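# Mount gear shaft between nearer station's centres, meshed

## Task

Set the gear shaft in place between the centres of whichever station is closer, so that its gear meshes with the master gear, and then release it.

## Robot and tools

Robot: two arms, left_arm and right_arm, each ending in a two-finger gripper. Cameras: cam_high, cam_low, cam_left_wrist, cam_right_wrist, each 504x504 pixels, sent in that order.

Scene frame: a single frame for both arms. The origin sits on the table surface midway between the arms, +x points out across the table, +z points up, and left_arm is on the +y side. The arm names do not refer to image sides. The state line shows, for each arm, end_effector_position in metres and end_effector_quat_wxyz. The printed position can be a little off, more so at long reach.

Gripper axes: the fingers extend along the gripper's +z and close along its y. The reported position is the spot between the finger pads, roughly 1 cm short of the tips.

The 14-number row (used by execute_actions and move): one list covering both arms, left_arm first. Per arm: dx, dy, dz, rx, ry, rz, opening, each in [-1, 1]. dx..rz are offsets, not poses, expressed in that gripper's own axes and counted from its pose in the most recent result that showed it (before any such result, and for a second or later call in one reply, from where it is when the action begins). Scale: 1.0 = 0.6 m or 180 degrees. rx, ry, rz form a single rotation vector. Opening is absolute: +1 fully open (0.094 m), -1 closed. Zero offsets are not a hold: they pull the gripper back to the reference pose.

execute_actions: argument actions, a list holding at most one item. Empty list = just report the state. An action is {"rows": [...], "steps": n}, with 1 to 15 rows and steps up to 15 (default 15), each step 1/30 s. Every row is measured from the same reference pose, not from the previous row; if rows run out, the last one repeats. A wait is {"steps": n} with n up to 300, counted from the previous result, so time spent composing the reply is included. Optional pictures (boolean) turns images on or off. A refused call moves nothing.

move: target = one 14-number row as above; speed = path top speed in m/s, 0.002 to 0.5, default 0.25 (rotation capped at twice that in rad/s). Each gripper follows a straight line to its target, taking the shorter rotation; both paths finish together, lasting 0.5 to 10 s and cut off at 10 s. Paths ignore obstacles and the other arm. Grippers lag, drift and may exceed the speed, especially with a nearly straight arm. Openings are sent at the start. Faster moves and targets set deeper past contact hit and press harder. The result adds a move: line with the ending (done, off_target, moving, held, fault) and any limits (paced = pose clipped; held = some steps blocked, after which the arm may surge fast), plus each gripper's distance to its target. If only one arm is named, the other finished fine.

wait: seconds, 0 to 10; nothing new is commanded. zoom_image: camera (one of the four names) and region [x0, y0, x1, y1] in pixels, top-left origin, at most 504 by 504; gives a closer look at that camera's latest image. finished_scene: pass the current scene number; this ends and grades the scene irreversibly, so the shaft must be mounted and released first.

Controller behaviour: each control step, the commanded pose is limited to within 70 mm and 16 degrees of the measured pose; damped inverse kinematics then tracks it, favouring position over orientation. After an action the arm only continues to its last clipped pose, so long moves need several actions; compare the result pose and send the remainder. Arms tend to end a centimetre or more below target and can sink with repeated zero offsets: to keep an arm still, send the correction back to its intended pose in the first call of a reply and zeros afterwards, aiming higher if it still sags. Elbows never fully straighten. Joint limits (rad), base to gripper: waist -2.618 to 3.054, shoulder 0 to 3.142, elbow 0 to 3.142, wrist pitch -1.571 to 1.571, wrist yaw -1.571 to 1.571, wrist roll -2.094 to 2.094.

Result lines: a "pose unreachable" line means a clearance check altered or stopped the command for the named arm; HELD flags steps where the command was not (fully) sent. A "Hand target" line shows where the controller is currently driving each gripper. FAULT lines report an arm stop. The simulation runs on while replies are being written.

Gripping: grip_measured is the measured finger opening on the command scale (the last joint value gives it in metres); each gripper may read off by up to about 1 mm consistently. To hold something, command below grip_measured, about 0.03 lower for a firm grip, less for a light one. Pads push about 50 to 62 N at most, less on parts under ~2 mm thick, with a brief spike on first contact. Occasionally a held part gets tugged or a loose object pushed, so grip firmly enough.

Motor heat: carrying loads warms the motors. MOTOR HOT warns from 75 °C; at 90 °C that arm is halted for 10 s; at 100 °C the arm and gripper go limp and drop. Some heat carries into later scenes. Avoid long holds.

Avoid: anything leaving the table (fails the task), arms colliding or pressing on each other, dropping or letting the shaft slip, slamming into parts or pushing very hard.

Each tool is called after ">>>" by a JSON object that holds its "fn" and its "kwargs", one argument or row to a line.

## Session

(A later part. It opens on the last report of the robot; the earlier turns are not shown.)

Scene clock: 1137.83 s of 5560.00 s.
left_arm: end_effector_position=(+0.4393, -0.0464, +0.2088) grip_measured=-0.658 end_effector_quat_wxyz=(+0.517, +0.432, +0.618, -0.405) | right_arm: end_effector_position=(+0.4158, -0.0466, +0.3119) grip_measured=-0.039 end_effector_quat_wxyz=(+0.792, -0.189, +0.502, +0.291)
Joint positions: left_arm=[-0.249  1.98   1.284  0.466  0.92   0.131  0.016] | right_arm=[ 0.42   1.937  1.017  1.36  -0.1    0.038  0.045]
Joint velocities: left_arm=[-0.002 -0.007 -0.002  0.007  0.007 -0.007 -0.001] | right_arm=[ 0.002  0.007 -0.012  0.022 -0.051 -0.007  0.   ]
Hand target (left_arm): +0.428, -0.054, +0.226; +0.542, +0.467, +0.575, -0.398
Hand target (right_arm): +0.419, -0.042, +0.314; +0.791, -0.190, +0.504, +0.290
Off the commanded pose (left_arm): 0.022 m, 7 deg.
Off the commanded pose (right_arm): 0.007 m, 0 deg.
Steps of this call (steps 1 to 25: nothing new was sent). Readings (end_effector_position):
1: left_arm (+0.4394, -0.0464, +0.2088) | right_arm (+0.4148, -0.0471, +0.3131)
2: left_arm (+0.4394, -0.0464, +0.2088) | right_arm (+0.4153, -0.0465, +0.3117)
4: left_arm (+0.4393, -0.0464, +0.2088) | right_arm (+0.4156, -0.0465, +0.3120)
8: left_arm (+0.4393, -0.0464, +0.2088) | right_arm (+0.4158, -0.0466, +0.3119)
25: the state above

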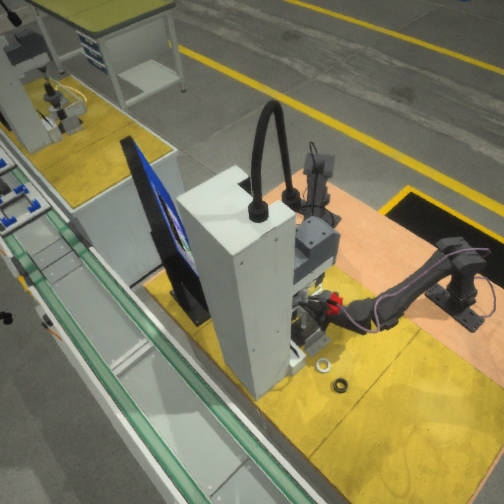

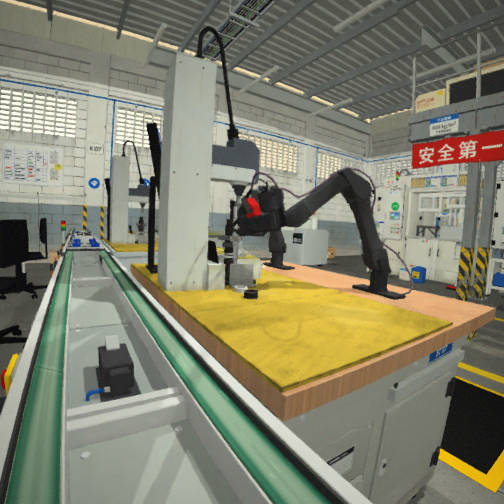

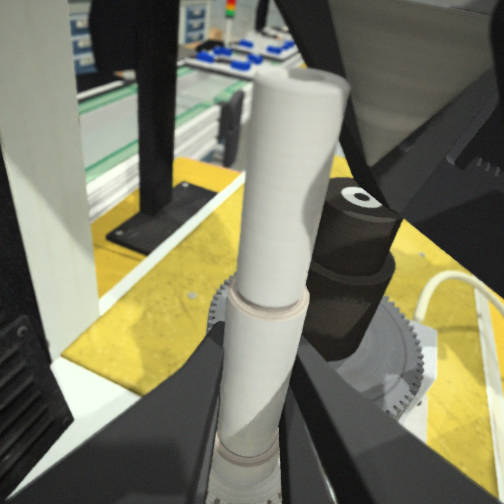

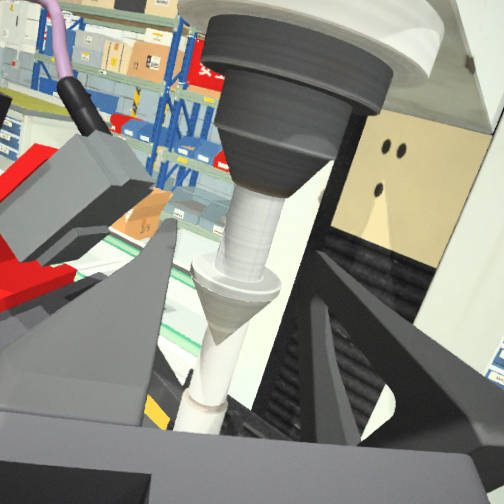

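>>> {"fn": "execute_actions", "kwargs": {
  "actions": [
    {"rows": [[-0.0297,-0.0220,0.0026,0.0135,-0.0143,0.0345,-0.71,0.0015,0.002,0.0110,0,0,0,-0.04],[-0.0297,-0.0220,0.0026,0.0135,-0.0143,0.0345,-0.71,0.0025,0.002,0.0131,0,0,0,-0.04],[-0.0297,-0.0220,0.0026,0.0135,-0.0143,0.0345,-0.71,0.0035,0.002,0.0152,0,0,0,-0.04],[-0.0297,-0.0220,0.0026,0.0135,-0.0143,0.0345,-0.71,0.0045,0.002,0.0173,0,0,0,-0.04],[-0.0297,-0.0220,0.0026,0.0135,-0.0143,0.0345,-0.71,0.0055,0.002,0.0194,0,0,0,-0.04],[-0.0297,-0.0220,0.0026,0.0135,-0.0143,0.0345,-0.71,0.0065,0.002,0.0215,0,0,0,-0.04],[-0.0297,-0.0220,0.0026,0.0135,-0.0143,0.0345,-0.71,0.0075,0.002,0.0236,0,0,0,-0.04],[-0.0297,-0.0220,0.0026,0.0135,-0.0143,0.0345,-0.71,0.0085,0.002,0.0257,0,0,0,-0.04],[-0.0297,-0.0220,0.0026,0.0135,-0.0143,0.0345,-0.71,0.0093,0.002,0.0277,0,0,0,-0.04]], "steps": 15}
  ],
  "pictures": false
}}

>>> {"fn": "execute_actions", "kwargs": {
  "actions": [
    {"steps": 20}
  ]
}}

Scene clock: 1156.77 s of 5560.00 s.
left_arm: end_effector_position=(+0.4388, -0.0454, +0.2091) grip_measured=-0.658 end_effector_quat_wxyz=(+0.517, +0.434, +0.616, -0.406) | right_arm: end_effector_position=(+0.4237, -0.0462, +0.3165) grip_measured=-0.039 end_effector_quat_wxyz=(+0.800, -0.180, +0.498, +0.281)
Joint positions: left_arm=[-0.245  1.98   1.284  0.466  0.929  0.134  0.016] | right_arm=[ 0.421  1.96   1.055  1.36  -0.075  0.028  0.045]
Joint velocities: left_arm=[-0.002 -0.012  0.012 -0.051 -0.007  0.007  0.   ] | right_arm=[-0.002 -0.012 -0.002 -0.081  0.022 -0.095  0.001]
Hand target (left_arm): +0.428, -0.054, +0.226; +0.542, +0.467, +0.574, -0.398
Hand target (right_arm): +0.427, -0.035, +0.314; +0.792, -0.189, +0.502, +0.290
Off the commanded pose (left_arm): 0.022 m, 7 deg.
Off the commanded pose (right_arm): 0.013 m, 2 deg.
Steps of this call (steps 1 to 90: nothing new was sent; then 15.43 s passed at rest; steps 91 to 105: all 15 steps of this action). Readings (end_effector_position):
91: left_arm (+0.4393, -0.0464, +0.2088) | right_arm (+0.4158, -0.0466, +0.3119)
92: left_arm (+0.4393, -0.0464, +0.2088) | right_arm (+0.4158, -0.0466, +0.3119)
94: left_arm (+0.4392, -0.0463, +0.2088) | right_arm (+0.4172, -0.0467, +0.3122)
98: left_arm (+0.4388, -0.0454, +0.2091) | right_arm (+0.4226, -0.0471, +0.3151)
105: the state above

Scene clock: 1157.43 s of 5560.00 s.
left_arm: end_effector_position=(+0.4388, -0.0454, +0.2091) grip_measured=-0.658 end_effector_quat_wxyz=(+0.517, +0.434, +0.616, -0.406) | right_arm: end_effector_position=(+0.4237, -0.0462, +0.3165) grip_measured=-0.039 end_effector_quat_wxyz=(+0.800, -0.180, +0.498, +0.281)
Joint positions: left_arm=[-0.245  1.98   1.284  0.466  0.929  0.134  0.016] | right_arm=[ 0.421  1.96   1.055  1.36  -0.075  0.028  0.045]
Joint velocities: left_arm=[ 0.002 -0.012 -0.027 -0.007  0.007 -0.007  0.   ] | right_arm=[ 0.002 -0.022 -0.022 -0.051 -0.007 -0.037 -0.   ]
Hand target (left_arm): +0.428, -0.054, +0.226; +0.542, +0.467, +0.574, -0.398
Hand target (right_arm): +0.427, -0.035, +0.314; +0.792, -0.189, +0.502, +0.290
Off the commanded pose (left_arm): 0.022 m, 7 deg.
Off the commanded pose (right_arm): 0.013 m, 2 deg.
Steps of this call (steps 1 to 20: nothing new was sent). Readings (end_effector_position):
1: left_arm (+0.4388, -0.0454, +0.2091) | right_arm (+0.4237, -0.0462, +0.3165)
2: left_arm (+0.4388, -0.0454, +0.2091) | right_arm (+0.4237, -0.0462, +0.3165)
4: left_arm (+0.4388, -0.0454, +0.2091) | right_arm (+0.4237, -0.0462, +0.3165)
8: left_arm (+0.4388, -0.0454, +0.2091) | right_arm (+0.4237, -0.0462, +0.3165)
20: the state above

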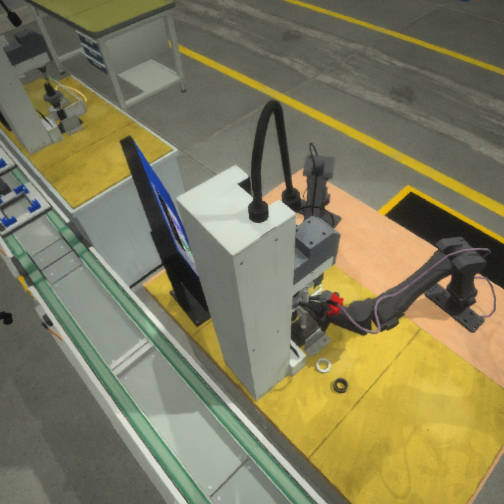

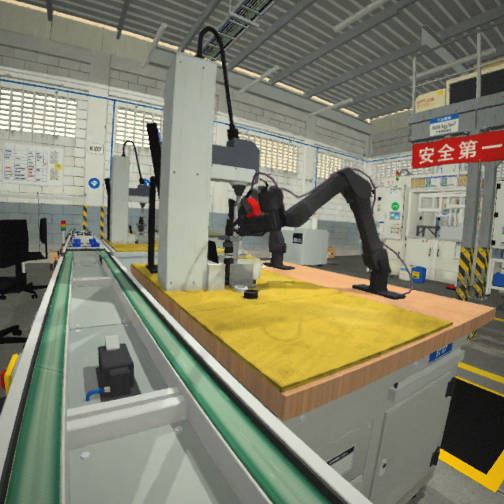

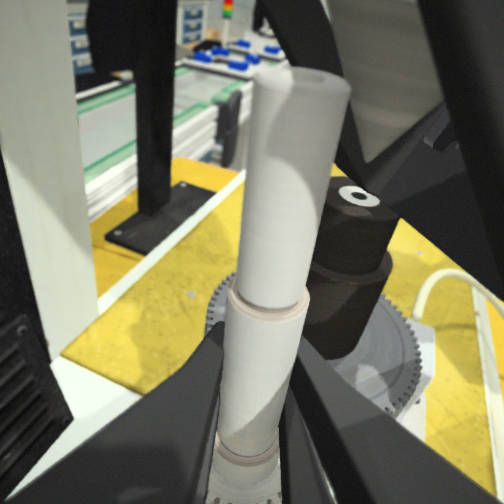

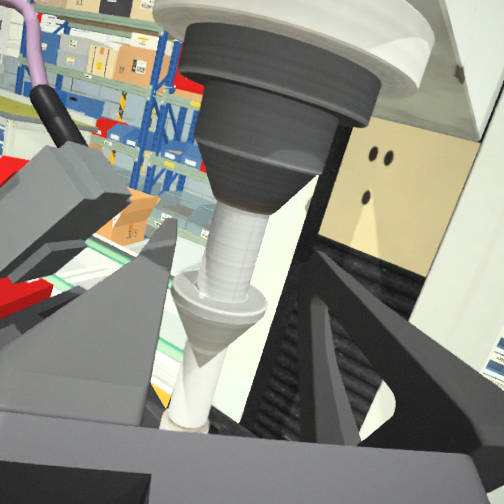

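>>> {"fn": "execute_actions", "kwargs": {
  "actions": [
    {"rows": [[-0.0294,-0.0180,0.0010,0.012,-0.0150,0.033,-0.71,0.0,0.0,0.0,0,0,0,-0.04],[-0.0291,-0.0140,-0.0010,0.010,-0.0155,0.031,-0.71,-0.003,0.0,-0.0065,0,0,0,-0.04],[-0.0288,-0.0100,-0.0030,0.008,-0.0160,0.029,-0.71,-0.006,0.0,-0.013,0,0,0,-0.04],[-0.0285,-0.0060,-0.0050,0.006,-0.0165,0.027,-0.71,-0.009,0.0,-0.0195,0,0,0,-0.04],[-0.0283,-0.0020,-0.0075,0.004,-0.0170,0.025,-0.71,-0.012,0.0,-0.026,0,0,0,-0.04],[-0.0281,0.0010,-0.0100,0.002,-0.0175,0.023,-0.71,-0.015,0.0,-0.0325,0,0,0,-0.04],[-0.0279,0.0020,-0.0125,0.001,-0.0180,0.022,-0.71,-0.018,0.0,-0.039,0,0,0,-0.04],[-0.0277,0.0030,-0.0150,0,-0.0185,0.021,-0.71,-0.021,0.0,-0.0455,0,0,0,-0.04],[-0.0275,0.0040,-0.0175,0,-0.0190,0.020,-0.71,-0.024,0.0,-0.052,0,0,0,-0.04],[-0.0273,0.0050,-0.0200,0,-0.0195,0.020,-0.71,-0.027,0.0,-0.0585,0,0,0,-0.04],[-0.0271,0.0060,-0.0225,0,-0.0200,0.020,-0.71,-0.030,0.0,-0.065,0,0,0,-0.04],[-0.0269,0.0070,-0.0250,0,-0.0200,0.020,-0.71,-0.033,0.0,-0.0715,0,0,0,-0.04],[-0.0268,0.0078,-0.0278,0,-0.0200,0.020,-0.71,-0.036,0.0,-0.078,0,0,0,-0.04],[-0.0268,0.0078,-0.0278,0,-0.0200,0.020,-0.71,-0.040,0.0,-0.0845,0,0,0,-0.04],[-0.0268,0.0078,-0.0278,0,-0.0200,0.020,-0.71,-0.043,0.0,-0.09,0,0,0,-0.04]], "steps": 15}
  ],
  "pictures": false
}}

>>> {"fn": "execute_actions", "kwargs": {
  "actions": [
    {"steps": 25}
  ]
}}

Scene clock: 1210.40 s of 5560.00 s.
left_arm: end_effector_position=(+0.4365, -0.0395, +0.2093) grip_measured=-0.658 end_effector_quat_wxyz=(+0.519, +0.435, +0.608, -0.415) | right_arm: end_effector_position=(+0.3883, -0.0708, +0.3062) grip_measured=-0.039 end_effector_quat_wxyz=(+0.792, -0.186, +0.510, +0.279)
Joint positions: left_arm=[-0.229  1.98   1.262  0.512  0.963  0.117  0.016] | right_arm=[ 0.418  1.824  0.844  1.405 -0.08   0.025  0.045]
Joint velocities: left_arm=[ 0.017 -0.002 -0.037  0.095  0.095 -0.037 -0.   ] | right_arm=[-0.056 -0.374 -0.52   0.066  0.007  0.007  0.001]
Hand target (left_arm): +0.440, -0.030, +0.227; +0.547, +0.441, +0.586, -0.403
Hand target (right_arm): +0.379, -0.082, +0.316; +0.800, -0.181, +0.498, +0.281
Off the commanded pose (left_arm): 0.020 m, 4 deg.
Off the commanded pose (right_arm): 0.020 m, 2 deg.
Steps of this call (steps 1 to 90: nothing new was sent; then 49.47 s passed at rest; steps 91 to 105: all 15 steps of this action). Readings (end_effector_position):
91: left_arm (+0.4389, -0.0452, +0.2091) | right_arm (+0.4237, -0.0466, +0.3168)
92: left_arm (+0.4388, -0.0452, +0.2092) | right_arm (+0.4237, -0.0468, +0.3165)
94: left_arm (+0.4390, -0.0449, +0.2093) | right_arm (+0.4222, -0.0478, +0.3149)
98: left_arm (+0.4391, -0.0439, +0.2091) | right_arm (+0.4113, -0.0547, +0.3116)
105: the state above

Scene clock: 1211.23 s of 5560.00 s.
left_arm: end_effector_position=(+0.4357, -0.0391, +0.2095) grip_measured=-0.658 end_effector_quat_wxyz=(+0.520, +0.436, +0.605, -0.416) | right_arm: end_effector_position=(+0.3817, -0.0771, +0.3121) grip_measured=-0.039 end_effector_quat_wxyz=(+0.797, -0.184, +0.503, +0.279)
Joint positions: left_arm=[-0.228  1.98   1.258  0.521  0.969  0.117  0.016] | right_arm=[ 0.414  1.796  0.816  1.423 -0.084  0.025  0.045]
Joint velocities: left_arm=[-0.017  0.007 -0.037 -0.066 -0.022  0.007 -0.   ] | right_arm=[ 0.007  0.027  0.002 -0.022  0.066  0.081  0.   ]
Hand target (left_arm): +0.440, -0.030, +0.227; +0.547, +0.441, +0.586, -0.403
Hand target (right_arm): +0.379, -0.082, +0.316; +0.800, -0.181, +0.498, +0.281
Off the commanded pose (left_arm): 0.020 m, 4 deg.
Off the commanded pose (right_arm): 0.009 m, 1 deg.
Steps of this call (steps 1 to 25: nothing new was sent). Readings (end_effector_position):
1: left_arm (+0.4363, -0.0391, +0.2094) | right_arm (+0.3857, -0.0733, +0.3066)
2: left_arm (+0.4361, -0.0390, +0.2095) | right_arm (+0.3839, -0.0751, +0.3075)
4: left_arm (+0.4358, -0.0391, +0.2095) | right_arm (+0.3824, -0.0769, +0.3106)
8: left_arm (+0.4358, -0.0391, +0.2096) | right_arm (+0.3818, -0.0772, +0.3121)
25: the state above

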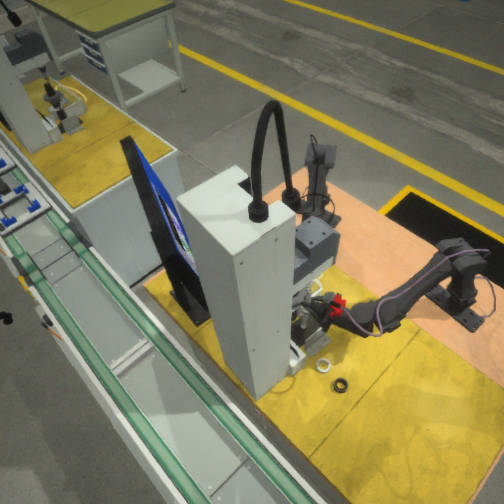

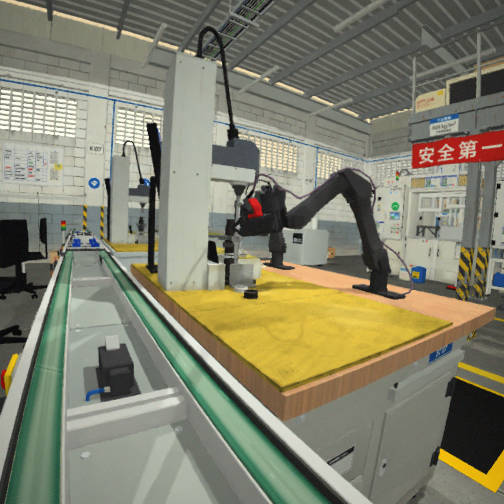

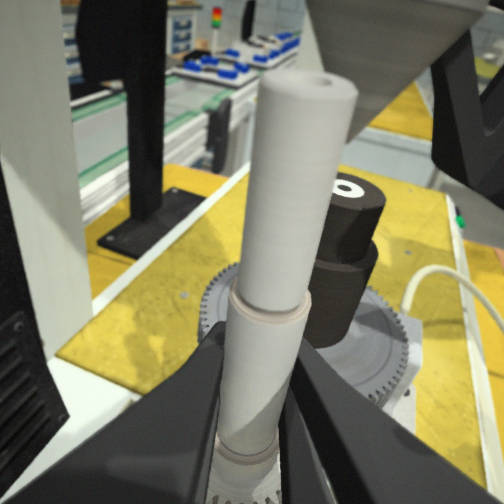

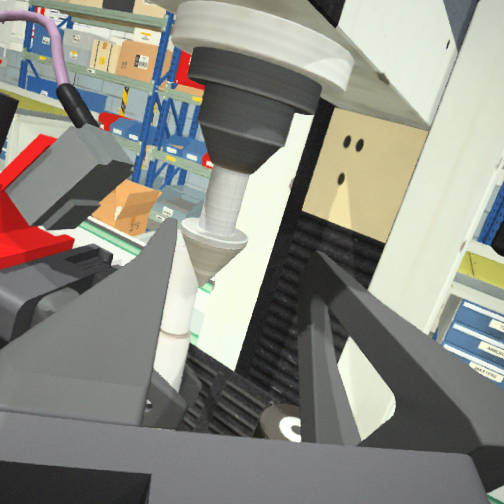

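>>> {"fn": "move", "kwargs": {
  "target": [-0.028,0.004,-0.010,-0.003,-0.0117,0.0187,-0.71, 0.0006,-0.0548,0.019,-0.1865,0.0537,0.0725,-0.04],
  "speed": 0.12
}}

Scene clock: 1240.20 s of 5560.00 s.
left_arm: end_effector_position=(+0.4356, -0.0391, +0.2095) grip_measured=-0.658 end_effector_quat_wxyz=(+0.520, +0.436, +0.605, -0.416) | right_arm: end_effector_position=(+0.4049, -0.0940, +0.3112) grip_measured=-0.039 end_effector_quat_wxyz=(+0.631, -0.376, +0.480, +0.480)
Joint positions: left_arm=[-0.228  1.98   1.258  0.52   0.97   0.116  0.016] | right_arm=[ 0.086  1.934  1.137  1.286 -0.991  0.406  0.045]
Joint velocities: left_arm=[-0.002  0.012  0.017 -0.007  0.022 -0.051  0.   ] | right_arm=[ 0.002  0.017  0.007 -0.007 -0.037 -0.037 -0.   ]
Hand target (left_arm): +0.437, -0.034, +0.227; +0.544, +0.444, +0.585, -0.406
Hand target (right_arm): +0.410, -0.095, +0.315; +0.630, -0.373, +0.481, +0.482
Off the commanded pose (left_arm): 0.018 m, 4 deg.
Off the commanded pose (right_arm): 0.008 m, 1 deg.
After step 90, 22.77 s passed at rest.
move: off_target (left_arm)

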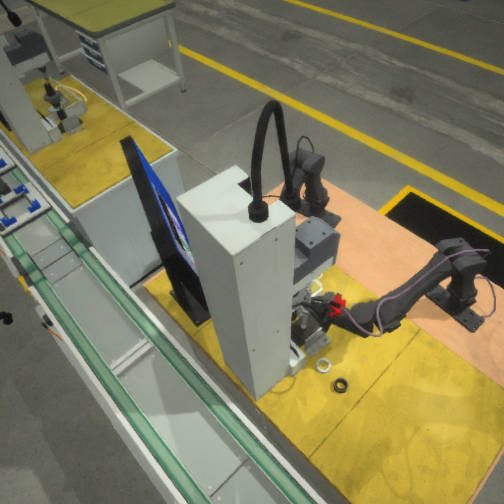

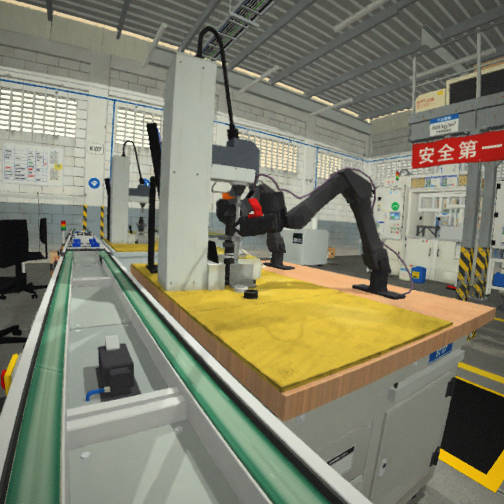

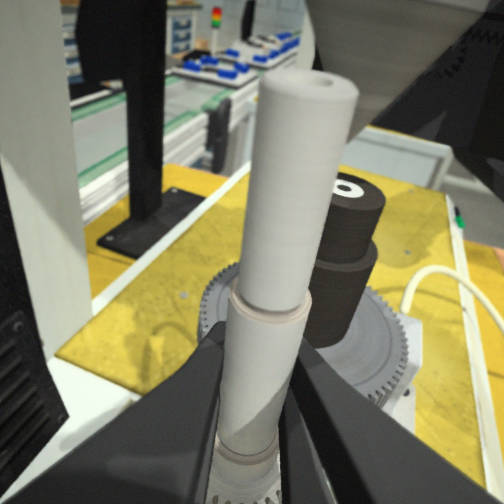

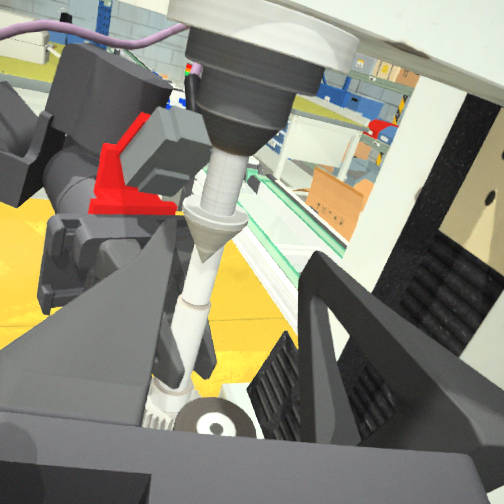

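>>> {"fn": "execute_actions", "kwargs": {
  "actions": [
    {"rows": [[-0.028,0.004,-0.010,-0.003,-0.0117,0.0187,-0.71,-0.0055,-0.004,0.005,0,0,0,-0.04],[-0.028,0.004,-0.010,-0.003,-0.0117,0.0187,-0.71,-0.0045,-0.001,0.009,0,0,0,-0.04],[-0.028,0.004,-0.010,-0.003,-0.0117,0.0187,-0.71,-0.0034,0.002,0.013,0,0,0,-0.04],[-0.028,0.004,-0.010,-0.003,-0.0117,0.0187,-0.71,-0.0023,0.005,0.017,0,0,0,-0.04],[-0.028,0.004,-0.010,-0.003,-0.0117,0.0187,-0.71,-0.0012,0.008,0.021,0,0,0,-0.04],[-0.028,0.004,-0.010,-0.003,-0.0117,0.0187,-0.71,-0.0001,0.010,0.025,0,0,0,-0.04],[-0.028,0.004,-0.010,-0.003,-0.0117,0.0187,-0.71,0.0010,0.010,0.029,0,0,0,-0.04],[-0.028,0.004,-0.010,-0.003,-0.0117,0.0187,-0.71,0.0021,0.010,0.033,0,0,0,-0.04],[-0.028,0.004,-0.010,-0.003,-0.0117,0.0187,-0.71,0.0032,0.010,0.037,0,0,0,-0.04],[-0.028,0.004,-0.010,-0.003,-0.0117,0.0187,-0.71,0.0043,0.010,0.041,0,0,0,-0.04],[-0.028,0.004,-0.010,-0.003,-0.0117,0.0187,-0.71,0.0054,0.010,0.045,0,0,0,-0.04],[-0.028,0.004,-0.010,-0.003,-0.0117,0.0187,-0.71,0.0065,0.010,0.049,0,0,0,-0.04],[-0.028,0.004,-0.010,-0.003,-0.0117,0.0187,-0.71,0.0076,0.010,0.053,0,0,0,-0.04],[-0.028,0.004,-0.010,-0.003,-0.0117,0.0187,-0.71,0.0087,0.010,0.058,0,0,0,-0.04]], "steps": 15}
  ],
  "pictures": false
}}

>>> {"fn": "execute_actions", "kwargs": {
  "actions": [
    {"steps": 25}
  ]
}}

Scene clock: 1256.53 s of 5560.00 s.
left_arm: end_effector_position=(+0.4356, -0.0391, +0.2095) grip_measured=-0.658 end_effector_quat_wxyz=(+0.520, +0.436, +0.605, -0.416) | right_arm: end_effector_position=(+0.3992, -0.0648, +0.3133) grip_measured=-0.039 end_effector_quat_wxyz=(+0.628, -0.381, +0.474, +0.486)
Joint positions: left_arm=[-0.228  1.98   1.258  0.52   0.97   0.116  0.016] | right_arm=[ 0.157  1.944  1.169  1.235 -0.946  0.364  0.045]
Joint velocities: left_arm=[ 0.007  0.007 -0.012  0.022 -0.007  0.007 -0.   ] | right_arm=[ 0.12   0.095  0.173 -0.125  0.095 -0.066 -0.   ]
Hand target (left_arm): +0.437, -0.034, +0.227; +0.544, +0.444, +0.585, -0.406
Hand target (right_arm): +0.407, -0.059, +0.315; +0.631, -0.375, +0.479, +0.481
Off the commanded pose (left_arm): 0.018 m, 4 deg.
Off the commanded pose (right_arm): 0.011 m, 1 deg.
Steps of this call (steps 1 to 90: nothing new was sent; then 12.83 s passed at rest; steps 91 to 105: all 15 steps of this action). Readings (end_effector_position):
91: left_arm (+0.4356, -0.0391, +0.2095) | right_arm (+0.4045, -0.0938, +0.3110)
92: left_arm (+0.4356, -0.0391, +0.2095) | right_arm (+0.4045, -0.0938, +0.3109)
94: left_arm (+0.4356, -0.0391, +0.2095) | right_arm (+0.4045, -0.0927, +0.3106)
98: left_arm (+0.4356, -0.0391, +0.2095) | right_arm (+0.4011, -0.0829, +0.3096)
105: the state above

Scene clock: 1257.37 s of 5560.00 s.
left_arm: end_effector_position=(+0.4356, -0.0391, +0.2095) grip_measured=-0.658 end_effector_quat_wxyz=(+0.520, +0.436, +0.605, -0.416) | right_arm: end_effector_position=(+0.4027, -0.0619, +0.3115) grip_measured=-0.039 end_effector_quat_wxyz=(+0.629, -0.377, +0.479, +0.483)
Joint positions: left_arm=[-0.228  1.98   1.258  0.52   0.97   0.116  0.016] | right_arm=[ 0.164  1.95   1.177  1.216 -0.929  0.351  0.045]
Joint velocities: left_arm=[ 0.002 -0.002  0.002 -0.007 -0.022  0.066  0.001] | right_arm=[-0.007 -0.012  0.002  0.051  0.022  0.007  0.001]
Hand target (left_arm): +0.437, -0.034, +0.227; +0.544, +0.444, +0.585, -0.406
Hand target (right_arm): +0.407, -0.059, +0.315; +0.631, -0.375, +0.479, +0.481
Off the commanded pose (left_arm): 0.018 m, 4 deg.
Off the commanded pose (right_arm): 0.007 m, 0 deg.
Steps of this call (steps 1 to 25: nothing new was sent). Readings (end_effector_position):
1: left_arm (+0.4356, -0.0391, +0.2095) | right_arm (+0.3996, -0.0633, +0.3138)
2: left_arm (+0.4356, -0.0391, +0.2095) | right_arm (+0.3998, -0.0623, +0.3138)
4: left_arm (+0.4356, -0.0391, +0.2095) | right_arm (+0.4006, -0.0618, +0.3131)
8: left_arm (+0.4356, -0.0391, +0.2095) | right_arm (+0.4020, -0.0618, +0.3118)
25: the state above

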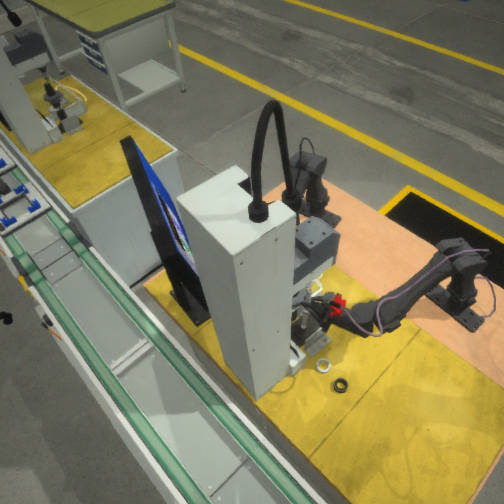

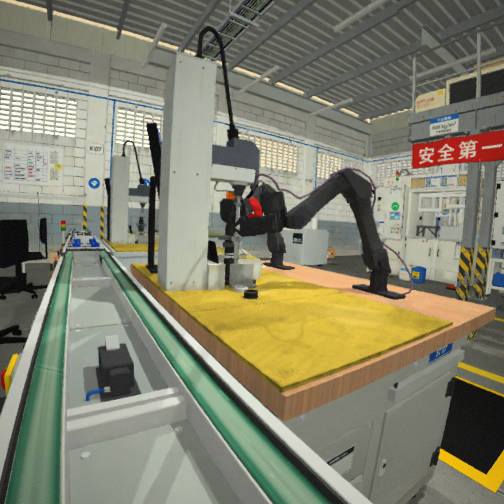

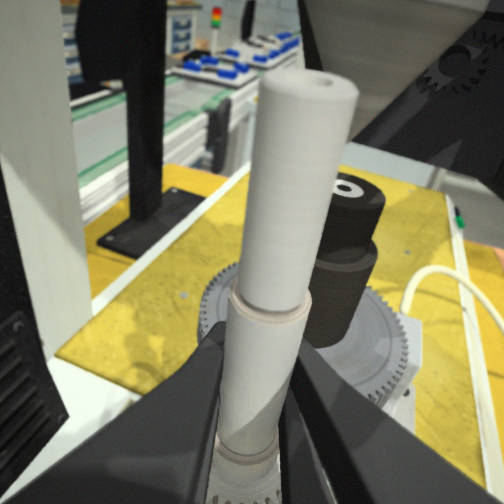

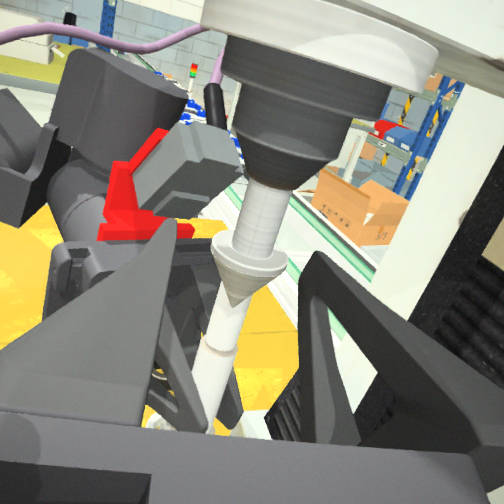

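>>> {"fn": "execute_actions", "kwargs": {
  "actions": [
    {"rows": [[-0.028,0.004,-0.010,-0.003,-0.0117,0.0187,-0.71,-0.0038,-0.008,0.008,0,0,0,0.12],[-0.028,0.004,-0.010,-0.003,-0.0117,0.0187,-0.71,-0.0035,-0.011,0.009,0,0,0,0.12],[-0.028,0.004,-0.010,-0.003,-0.0117,0.0187,-0.71,-0.0031,-0.014,0.0105,0,0,0,0.12],[-0.028,0.004,-0.010,-0.003,-0.0117,0.0187,-0.71,-0.0027,-0.017,0.012,0,0,0,0.12],[-0.028,0.004,-0.010,-0.003,-0.0117,0.0187,-0.71,-0.0022,-0.019,0.014,0,0,0,0.12],[-0.028,0.004,-0.010,-0.003,-0.0117,0.0187,-0.71,-0.0016,-0.019,0.016,0,0,0,0.12],[-0.028,0.004,-0.010,-0.003,-0.0117,0.0187,-0.71,-0.0011,-0.019,0.018,0,0,0,0.12],[-0.028,0.004,-0.010,-0.003,-0.0117,0.0187,-0.71,-0.0005,-0.019,0.020,0,0,0,0.12],[-0.028,0.004,-0.010,-0.003,-0.0117,0.0187,-0.71,0.0000,-0.019,0.022,0,0,0,0.12],[-0.028,0.004,-0.010,-0.003,-0.0117,0.0187,-0.71,0.0005,-0.019,0.024,0,0,0,0.12],[-0.028,0.004,-0.010,-0.003,-0.0117,0.0187,-0.71,0.0011,-0.019,0.026,0,0,0,0.12],[-0.028,0.004,-0.010,-0.003,-0.0117,0.0187,-0.71,0.0016,-0.019,0.028,0,0,0,0.12],[-0.028,0.004,-0.010,-0.003,-0.0117,0.0187,-0.71,0.0021,-0.019,0.030,0,0,0,0.12],[-0.028,0.004,-0.010,-0.003,-0.0117,0.0187,-0.71,0.0027,-0.019,0.032,0,0,0,0.12],[-0.028,0.004,-0.010,-0.003,-0.0117,0.0187,-0.71,0.0032,-0.019,0.034,0,0,0,0.12]], "steps": 15}
  ],
  "pictures": false
}}

>>> {"fn": "execute_actions", "kwargs": {
  "actions": [
    {"steps": 25}
  ]
}}

Scene clock: 1276.70 s of 5560.00 s.
left_arm: end_effector_position=(+0.4356, -0.0391, +0.2095) grip_measured=-0.658 end_effector_quat_wxyz=(+0.520, +0.436, +0.605, -0.416) | right_arm: end_effector_position=(+0.4144, -0.0527, +0.3111) grip_measured=+0.119 end_effector_quat_wxyz=(+0.627, -0.379, +0.479, +0.484)
Joint positions: left_arm=[-0.228  1.98   1.258  0.52   0.97   0.116  0.016] | right_arm=[ 0.174  1.999  1.249  1.188 -0.924  0.345  0.053]
Joint velocities: left_arm=[-0.017 -0.007  0.012 -0.007  0.022  0.007 -0.001] | right_arm=[ 0.09   0.066  0.11  -0.081  0.051 -0.066  0.001]
Hand target (left_arm): +0.437, -0.034, +0.227; +0.544, +0.444, +0.585, -0.406
Hand target (right_arm): +0.418, -0.046, +0.315; +0.629, -0.377, +0.479, +0.483
Off the commanded pose (left_arm): 0.018 m, 4 deg.
Off the commanded pose (right_arm): 0.010 m, 0 deg.
Steps of this call (steps 1 to 90: nothing new was sent; then 15.83 s passed at rest; steps 91 to 105: all 15 steps of this action). Readings (end_effector_position):
91: left_arm (+0.4356, -0.0391, +0.2095) | right_arm (+0.4027, -0.0619, +0.3115)
92: left_arm (+0.4356, -0.0391, +0.2095) | right_arm (+0.4030, -0.0617, +0.3115)
94: left_arm (+0.4356, -0.0391, +0.2095) | right_arm (+0.4054, -0.0608, +0.3129)
98: left_arm (+0.4356, -0.0391, +0.2095) | right_arm (+0.4109, -0.0588, +0.3131)
105: the state above

Scene clock: 1277.53 s of 5560.00 s.
left_arm: end_effector_position=(+0.4356, -0.0391, +0.2095) grip_measured=-0.658 end_effector_quat_wxyz=(+0.520, +0.436, +0.605, -0.416) | right_arm: end_effector_position=(+0.4142, -0.0487, +0.3107) grip_measured=+0.119 end_effector_quat_wxyz=(+0.626, -0.379, +0.479, +0.485)
Joint positions: left_arm=[-0.228  1.98   1.258  0.52   0.97   0.116  0.016] | right_arm=[ 0.183  2.002  1.255  1.178 -0.917  0.34   0.053]
Joint velocities: left_arm=[ 0.012 -0.007  0.017  0.037  0.007 -0.007 -0.   ] | right_arm=[-0.017  0.002 -0.007  0.007  0.007 -0.007 -0.001]
Hand target (left_arm): +0.437, -0.034, +0.227; +0.544, +0.444, +0.585, -0.406
Hand target (right_arm): +0.418, -0.046, +0.315; +0.629, -0.377, +0.479, +0.483
Off the commanded pose (left_arm): 0.018 m, 4 deg.
Off the commanded pose (right_arm): 0.007 m, 0 deg.
Steps of this call (steps 1 to 25: nothing new was sent). Readings (end_effector_position):
1: left_arm (+0.4356, -0.0391, +0.2095) | right_arm (+0.4144, -0.0514, +0.3113)
2: left_arm (+0.4356, -0.0391, +0.2095) | right_arm (+0.4141, -0.0502, +0.3112)
4: left_arm (+0.4356, -0.0391, +0.2095) | right_arm (+0.4137, -0.0490, +0.3111)
8: left_arm (+0.4356, -0.0391, +0.2095) | right_arm (+0.4138, -0.0487, +0.3109)
25: the state above

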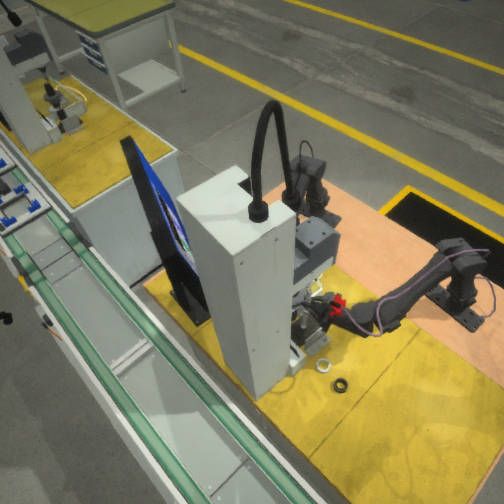

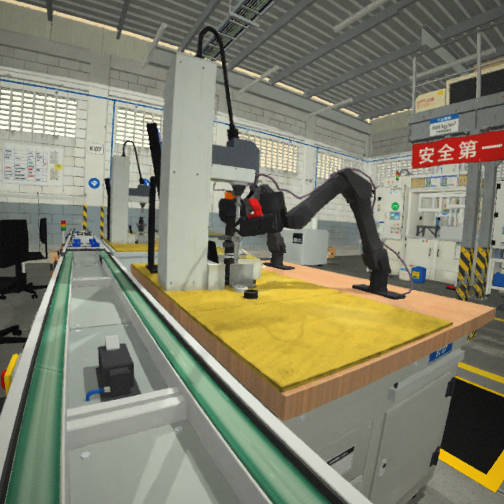

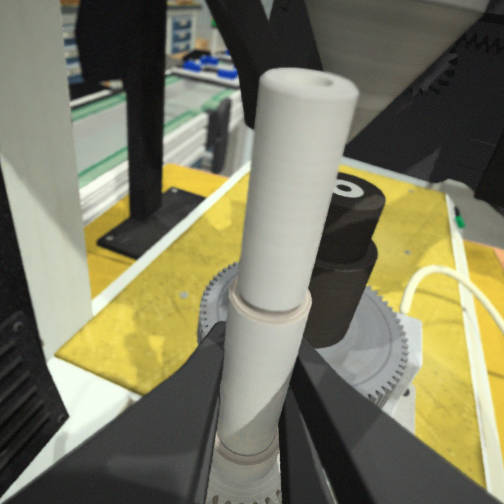

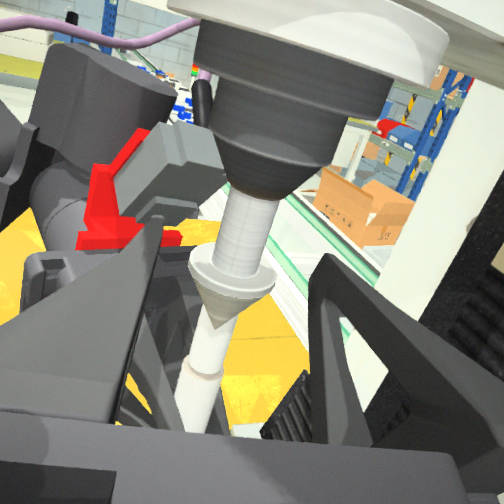

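>>> {"fn": "execute_actions", "kwargs": {
  "actions": [
    {"rows": [[-0.028,0.004,-0.010,-0.003,-0.0117,0.0187,-0.71,-0.0040,-0.005,0.009,0,0,0,0.12],[-0.028,0.004,-0.010,-0.003,-0.0117,0.0187,-0.71,-0.0026,-0.005,0.0105,0,0,0,0.12],[-0.028,0.004,-0.010,-0.003,-0.0117,0.0187,-0.71,-0.0012,-0.005,0.012,0,0,0,0.12],[-0.028,0.004,-0.010,-0.003,-0.0117,0.0187,-0.71,0.0002,-0.005,0.0135,0,0,0,0.12],[-0.028,0.004,-0.010,-0.003,-0.0117,0.0187,-0.71,0.0016,-0.005,0.015,0,0,0,0.12],[-0.028,0.004,-0.010,-0.003,-0.0117,0.0187,-0.71,0.0030,-0.005,0.0165,0,0,0,0.12],[-0.028,0.004,-0.010,-0.003,-0.0117,0.0187,-0.71,0.0044,-0.005,0.018,0,0,0,0.12],[-0.028,0.004,-0.010,-0.003,-0.0117,0.0187,-0.71,0.0058,-0.005,0.0195,0,0,0,0.12],[-0.028,0.004,-0.010,-0.003,-0.0117,0.0187,-0.71,0.0072,-0.005,0.021,0,0,0,0.12],[-0.028,0.004,-0.010,-0.003,-0.0117,0.0187,-0.71,0.0086,-0.005,0.0225,0,0,0,0.12],[-0.028,0.004,-0.010,-0.003,-0.0117,0.0187,-0.71,0.0099,-0.005,0.0243,0,0,0,0.12]], "steps": 15}
  ],
  "pictures": false
}}

>>> {"fn": "execute_actions", "kwargs": {
  "actions": [
    {"steps": 25}
  ]
}}

Scene clock: 1298.93 s of 5560.00 s.
left_arm: end_effector_position=(+0.4356, -0.0391, +0.2095) grip_measured=-0.658 end_effector_quat_wxyz=(+0.520, +0.436, +0.605, -0.416) | right_arm: end_effector_position=(+0.4166, -0.0385, +0.3054) grip_measured=+0.119 end_effector_quat_wxyz=(+0.624, -0.380, +0.479, +0.487)
Joint positions: left_arm=[-0.228  1.98   1.258  0.52   0.97   0.116  0.016] | right_arm=[ 0.202  2.031  1.28   1.172 -0.906  0.33   0.053]
Joint velocities: left_arm=[ 0.007 -0.002 -0.002 -0.022 -0.051 -0.022 -0.   ] | right_arm=[ 0.012  0.032 -0.002 -0.066 -0.007  0.081  0.   ]
Hand target (left_arm): +0.437, -0.034, +0.227; +0.544, +0.444, +0.585, -0.406
Hand target (right_arm): +0.421, -0.035, +0.309; +0.626, -0.378, +0.479, +0.485
Off the commanded pose (left_arm): 0.018 m, 4 deg.
Off the commanded pose (right_arm): 0.007 m, 0 deg.
Steps of this call (steps 1 to 90: nothing new was sent; then 17.90 s passed at rest; steps 91 to 105: all 15 steps of this action). Readings (end_effector_position):
91: left_arm (+0.4356, -0.0391, +0.2095) | right_arm (+0.4142, -0.0487, +0.3107)
92: left_arm (+0.4356, -0.0391, +0.2095) | right_arm (+0.4142, -0.0487, +0.3106)
94: left_arm (+0.4356, -0.0391, +0.2095) | right_arm (+0.4145, -0.0486, +0.3104)
98: left_arm (+0.4356, -0.0391, +0.2095) | right_arm (+0.4160, -0.0452, +0.3093)
105: the state above

Scene clock: 1299.77 s of 5560.00 s.
left_arm: end_effector_position=(+0.4356, -0.0391, +0.2095) grip_measured=-0.658 end_effector_quat_wxyz=(+0.520, +0.436, +0.605, -0.416) | right_arm: end_effector_position=(+0.4170, -0.0386, +0.3054) grip_measured=+0.119 end_effector_quat_wxyz=(+0.624, -0.380, +0.479, +0.486)
Joint positions: left_arm=[-0.228  1.98   1.258  0.52   0.97   0.116  0.016] | right_arm=[ 0.202  2.031  1.28   1.171 -0.904  0.329  0.053]
Joint velocities: left_arm=[-0.007 -0.002  0.007  0.037 -0.051 -0.037 -0.001] | right_arm=[-0.002 -0.007  0.002  0.022 -0.037  0.051  0.001]
Hand target (left_arm): +0.437, -0.034, +0.227; +0.544, +0.444, +0.585, -0.406
Hand target (right_arm): +0.421, -0.035, +0.309; +0.626, -0.378, +0.479, +0.485
Off the commanded pose (left_arm): 0.018 m, 4 deg.
Off the commanded pose (right_arm): 0.007 m, 0 deg.
Steps of this call (steps 1 to 25: nothing new was sent). Readings (end_effector_position):
1: left_arm (+0.4356, -0.0391, +0.2095) | right_arm (+0.4167, -0.0385, +0.3055)
2: left_arm (+0.4356, -0.0391, +0.2095) | right_arm (+0.4167, -0.0385, +0.3056)
4: left_arm (+0.4356, -0.0391, +0.2095) | right_arm (+0.4168, -0.0385, +0.3055)
8: left_arm (+0.4356, -0.0391, +0.2095) | right_arm (+0.4170, -0.0386, +0.3054)
25: the state above

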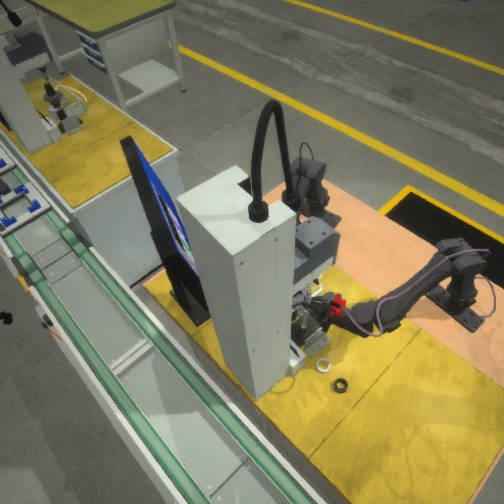

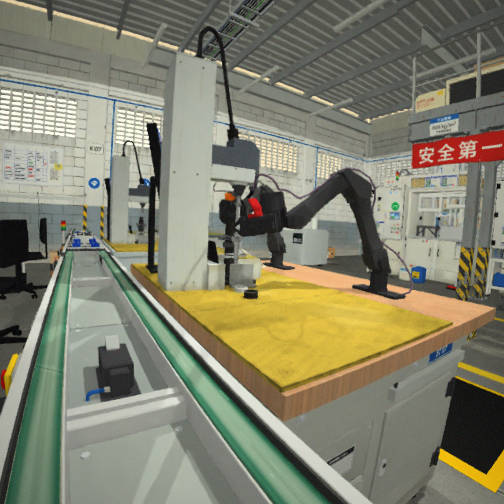

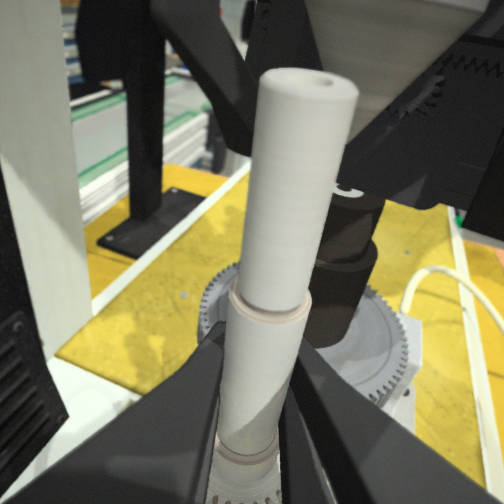

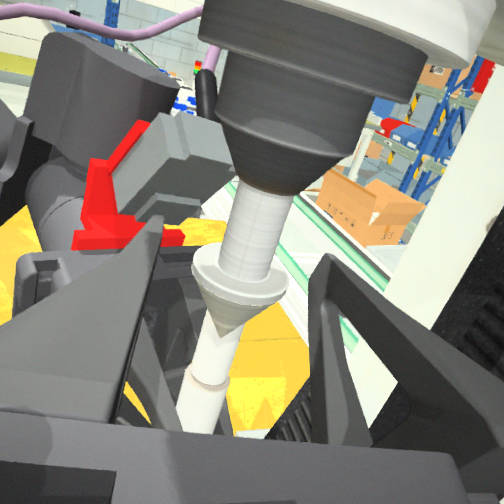

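>>> {"fn": "execute_actions", "kwargs": {
  "actions": [
    {"rows": [[-0.028,0.004,-0.010,-0.003,-0.0117,0.0187,-0.71,-0.0039,-0.005,0.0087,0,0,0,0.05],[-0.028,0.004,-0.010,-0.003,-0.0117,0.0187,-0.71,-0.0039,-0.005,0.0087,0,0,0,-0.02],[-0.028,0.004,-0.010,-0.003,-0.0117,0.0187,-0.71,-0.0039,-0.005,0.0087,0,0,0,-0.09],[-0.028,0.004,-0.010,-0.003,-0.0117,0.0187,-0.71,-0.0039,-0.005,0.0087,0,0,0,-0.16],[-0.028,0.004,-0.010,-0.003,-0.0117,0.0187,-0.71,-0.0039,-0.005,0.0087,0,0,0,-0.22],[-0.028,0.004,-0.010,-0.003,-0.0117,0.0187,-0.71,-0.0039,-0.005,0.0087,0,0,0,-0.27],[-0.028,0.004,-0.010,-0.003,-0.0117,0.0187,-0.71,-0.0039,-0.005,0.0087,0,0,0,-0.30],[-0.028,0.004,-0.010,-0.003,-0.0117,0.0187,-0.71,-0.0039,-0.005,0.0087,0,0,0,-0.32],[-0.028,0.004,-0.010,-0.003,-0.0117,0.0187,-0.71,-0.0039,-0.005,0.0087,0,0,0,-0.34],[-0.028,0.004,-0.010,-0.003,-0.0117,0.0187,-0.71,-0.0039,-0.005,0.0087,0,0,0,-0.36],[-0.028,0.004,-0.010,-0.003,-0.0117,0.0187,-0.71,-0.0039,-0.005,0.0087,0,0,0,-0.38],[-0.028,0.004,-0.010,-0.003,-0.0117,0.0187,-0.71,-0.0039,-0.005,0.0087,0,0,0,-0.40]], "steps": 15}
  ],
  "pictures": false
}}

>>> {"fn": "execute_actions", "kwargs": {
  "actions": [
    {"steps": 20}
  ]
}}

Scene clock: 1310.53 s of 5560.00 s.
left_arm: end_effector_position=(+0.4356, -0.0391, +0.2095) grip_measured=-0.658 end_effector_quat_wxyz=(+0.520, +0.436, +0.605, -0.416) | right_arm: end_effector_position=(+0.4147, -0.0372, +0.3044) grip_measured=-0.398 end_effector_quat_wxyz=(+0.620, -0.384, +0.478, +0.489)
Joint positions: left_arm=[-0.228  1.98   1.258  0.52   0.97   0.116  0.016] | right_arm=[ 0.203  2.031  1.28   1.169 -0.916  0.329  0.028]
Joint velocities: left_arm=[-0.002 -0.027 -0.012 -0.037  0.037 -0.022 -0.001] | right_arm=[-0.002 -0.007  0.002  0.037 -0.051  0.007 -0.001]
Hand target (left_arm): +0.437, -0.034, +0.227; +0.544, +0.444, +0.585, -0.406
Hand target (right_arm): +0.421, -0.035, +0.309; +0.624, -0.380, +0.479, +0.486
Off the commanded pose (left_arm): 0.018 m, 4 deg.
Off the commanded pose (right_arm): 0.008 m, 1 deg.
Steps of this call (steps 1 to 90: nothing new was sent; then 7.27 s passed at rest; steps 91 to 105: all 15 steps of this action). Readings (end_effector_position):
91: left_arm (+0.4356, -0.0391, +0.2095) | right_arm (+0.4170, -0.0385, +0.3054)
92: left_arm (+0.4356, -0.0391, +0.2095) | right_arm (+0.4170, -0.0385, +0.3053)
94: left_arm (+0.4356, -0.0391, +0.2095) | right_arm (+0.4171, -0.0385, +0.3051)
98: left_arm (+0.4356, -0.0391, +0.2095) | right_arm (+0.4168, -0.0384, +0.3049)
105: the state above

Scene clock: 1311.20 s of 5560.00 s.
left_arm: end_effector_position=(+0.4356, -0.0391, +0.2095) grip_measured=-0.658 end_effector_quat_wxyz=(+0.520, +0.436, +0.605, -0.416) | right_arm: end_effector_position=(+0.4147, -0.0372, +0.3044) grip_measured=-0.398 end_effector_quat_wxyz=(+0.620, -0.384, +0.478, +0.489)
Joint positions: left_arm=[-0.228  1.98   1.258  0.52   0.97   0.116  0.016] | right_arm=[ 0.203  2.031  1.28   1.169 -0.916  0.329  0.028]
Joint velocities: left_arm=[ 0.002 -0.012  0.002  0.022  0.051 -0.051 -0.001] | right_arm=[-0.007  0.017 -0.012 -0.007  0.051  0.007 -0.001]
Hand target (left_arm): +0.437, -0.034, +0.227; +0.544, +0.444, +0.585, -0.406
Hand target (right_arm): +0.421, -0.035, +0.309; +0.624, -0.380, +0.479, +0.486
Off the commanded pose (left_arm): 0.018 m, 4 deg.
Off the commanded pose (right_arm): 0.008 m, 1 deg.
Steps of this call (steps 1 to 20: nothing new was sent). Readings (end_effector_position):
1: left_arm (+0.4356, -0.0391, +0.2095) | right_arm (+0.4147, -0.0372, +0.3044)
2: left_arm (+0.4356, -0.0391, +0.2095) | right_arm (+0.4147, -0.0372, +0.3044)
4: left_arm (+0.4356, -0.0391, +0.2095) | right_arm (+0.4147, -0.0372, +0.3044)
8: left_arm (+0.4356, -0.0391, +0.2095) | right_arm (+0.4147, -0.0372, +0.3044)
20: the state above

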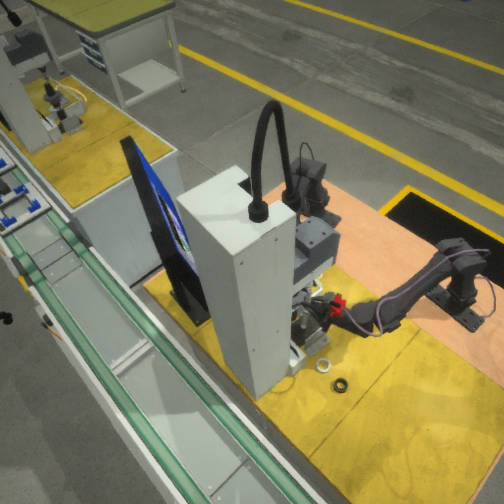

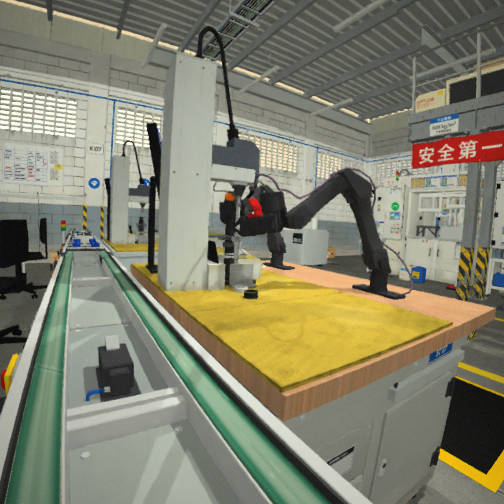

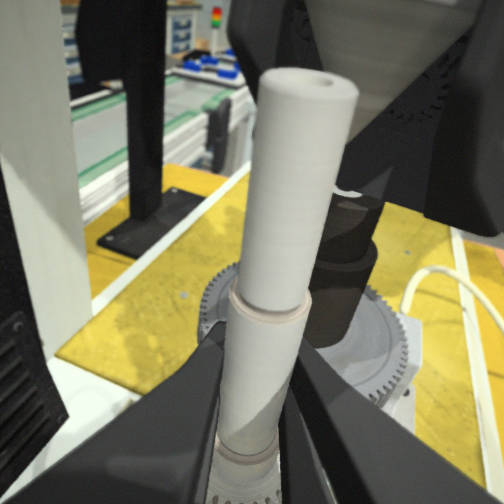

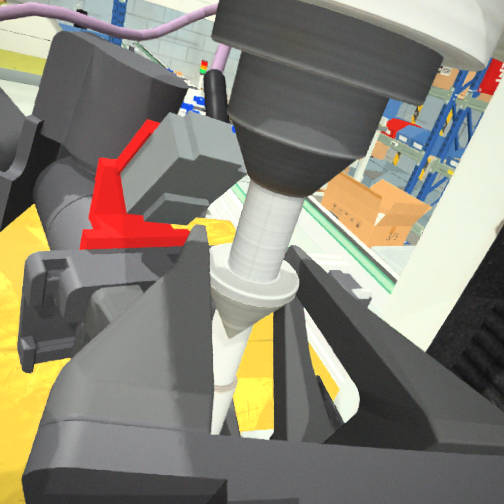

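>>> {"fn": "execute_actions", "kwargs": {
  "actions": [
    {"rows": [[-0.028,0.004,-0.010,-0.003,-0.0117,0.0187,-0.71,-0.006,-0.006,0.005,0,0,0,-0.42],[-0.028,0.004,-0.010,-0.003,-0.0117,0.0187,-0.71,-0.006,-0.004,0.004,0,0,0,-0.44],[-0.028,0.004,-0.010,-0.003,-0.0117,0.0187,-0.71,-0.006,-0.002,0.003,0,0,0,-0.44],[-0.028,0.004,-0.010,-0.003,-0.0117,0.0187,-0.71,-0.006,0,0.002,0,0,0,-0.44],[-0.028,0.004,-0.010,-0.003,-0.0117,0.0187,-0.71,-0.009,0,0.0025,0,0,0,-0.44],[-0.028,0.004,-0.010,-0.003,-0.0117,0.0187,-0.71,-0.012,0,0.0032,0,0,0,-0.44],[-0.028,0.004,-0.010,-0.003,-0.0117,0.0187,-0.71,-0.015,0,0.0040,0,0,0,-0.44],[-0.028,0.004,-0.010,-0.003,-0.0117,0.0187,-0.71,-0.018,0,0.0048,0,0,0,-0.44],[-0.028,0.004,-0.010,-0.003,-0.0117,0.0187,-0.71,-0.021,0,0.0056,0,0,0,-0.44],[-0.028,0.004,-0.010,-0.003,-0.0117,0.0187,-0.71,-0.024,0,0.0064,0,0,0,-0.44],[-0.028,0.004,-0.010,-0.003,-0.0117,0.0187,-0.71,-0.027,0,0.0072,0,0,0,-0.44],[-0.028,0.004,-0.010,-0.003,-0.0117,0.0187,-0.71,-0.030,0,0.0080,0,0,0,-0.44],[-0.028,0.004,-0.010,-0.003,-0.0117,0.0187,-0.71,-0.033,0,0.0088,0,0,0,-0.44],[-0.028,0.004,-0.010,-0.003,-0.0117,0.0187,-0.71,-0.036,0,0.0097,0,0,0,-0.44],[-0.028,0.004,-0.010,-0.003,-0.0117,0.0187,-0.71,-0.039,0,0.0105,0,0,0,-0.44]], "steps": 15}
  ],
  "pictures": false
}}

>>> {"fn": "execute_actions", "kwargs": {
  "actions": [
    {"steps": 25}
  ],
  "pictures": false
}}

Scene clock: 1321.73 s of 5560.00 s.
left_arm: end_effector_position=(+0.4356, -0.0391, +0.2095) grip_measured=-0.658 end_effector_quat_wxyz=(+0.520, +0.436, +0.605, -0.416) | right_arm: end_effector_position=(+0.4144, -0.0369, +0.3049) grip_measured=-0.432 end_effector_quat_wxyz=(+0.613, -0.384, +0.485, +0.491)
Joint positions: left_arm=[-0.228  1.98   1.258  0.52   0.97   0.116  0.016] | right_arm=[ 0.203  2.02   1.281  1.136 -0.92   0.328  0.027]
Joint velocities: left_arm=[-0.022  0.012  0.002  0.007  0.037 -0.022  0.001] | right_arm=[-0.002 -0.056  0.051 -0.183 -0.066  0.037  0.001]
Hand target (left_arm): +0.437, -0.034, +0.227; +0.544, +0.444, +0.585, -0.406
Hand target (right_arm): +0.414, -0.037, +0.328; +0.621, -0.384, +0.478, +0.489
Off the commanded pose (left_arm): 0.018 m, 4 deg.
Off the commanded pose (right_arm): 0.024 m, 1 deg.
Steps of this call (steps 1 to 90: nothing new was sent; then 7.03 s passed at rest; steps 91 to 105: all 15 steps of this action). Readings (end_effector_position):
91: left_arm (+0.4356, -0.0391, +0.2095) | right_arm (+0.4146, -0.0371, +0.3043)
92: left_arm (+0.4356, -0.0391, +0.2095) | right_arm (+0.4146, -0.0371, +0.3043)
94: left_arm (+0.4356, -0.0391, +0.2095) | right_arm (+0.4146, -0.0371, +0.3043)
98: left_arm (+0.4356, -0.0391, +0.2095) | right_arm (+0.4146, -0.0371, +0.3043)
105: the state above

Scene clock: 1322.57 s of 5560.00 s.
left_arm: end_effector_position=(+0.4356, -0.0391, +0.2095) grip_measured=-0.658 end_effector_quat_wxyz=(+0.520, +0.436, +0.605, -0.416) | right_arm: end_effector_position=(+0.4143, -0.0368, +0.3049) grip_measured=-0.432 end_effector_quat_wxyz=(+0.609, -0.386, +0.488, +0.491)
Joint positions: left_arm=[-0.228  1.98   1.258  0.52   0.97   0.116  0.016] | right_arm=[ 0.202  2.015  1.286  1.113 -0.929  0.322  0.027]
Joint velocities: left_arm=[-0.007 -0.017 -0.012 -0.007 -0.037 -0.022  0.   ] | right_arm=[-0.002 -0.027  0.012  0.022 -0.081 -0.007 -0.   ]
Hand target (left_arm): +0.437, -0.034, +0.227; +0.544, +0.444, +0.585, -0.406
Hand target (right_arm): +0.414, -0.037, +0.328; +0.621, -0.384, +0.477, +0.489
Off the commanded pose (left_arm): 0.018 m, 4 deg.
Off the commanded pose (right_arm): 0.024 m, 2 deg.
Steps of this call (steps 1 to 25: nothing new was sent). Readings (end_effector_position):
1: left_arm (+0.4356, -0.0391, +0.2095) | right_arm (+0.4142, -0.0368, +0.3050)
2: left_arm (+0.4356, -0.0391, +0.2095) | right_arm (+0.4143, -0.0368, +0.3050)
4: left_arm (+0.4356, -0.0391, +0.2095) | right_arm (+0.4143, -0.0368, +0.3048)
8: left_arm (+0.4356, -0.0391, +0.2095) | right_arm (+0.4142, -0.0368, +0.3049)
25: the state above


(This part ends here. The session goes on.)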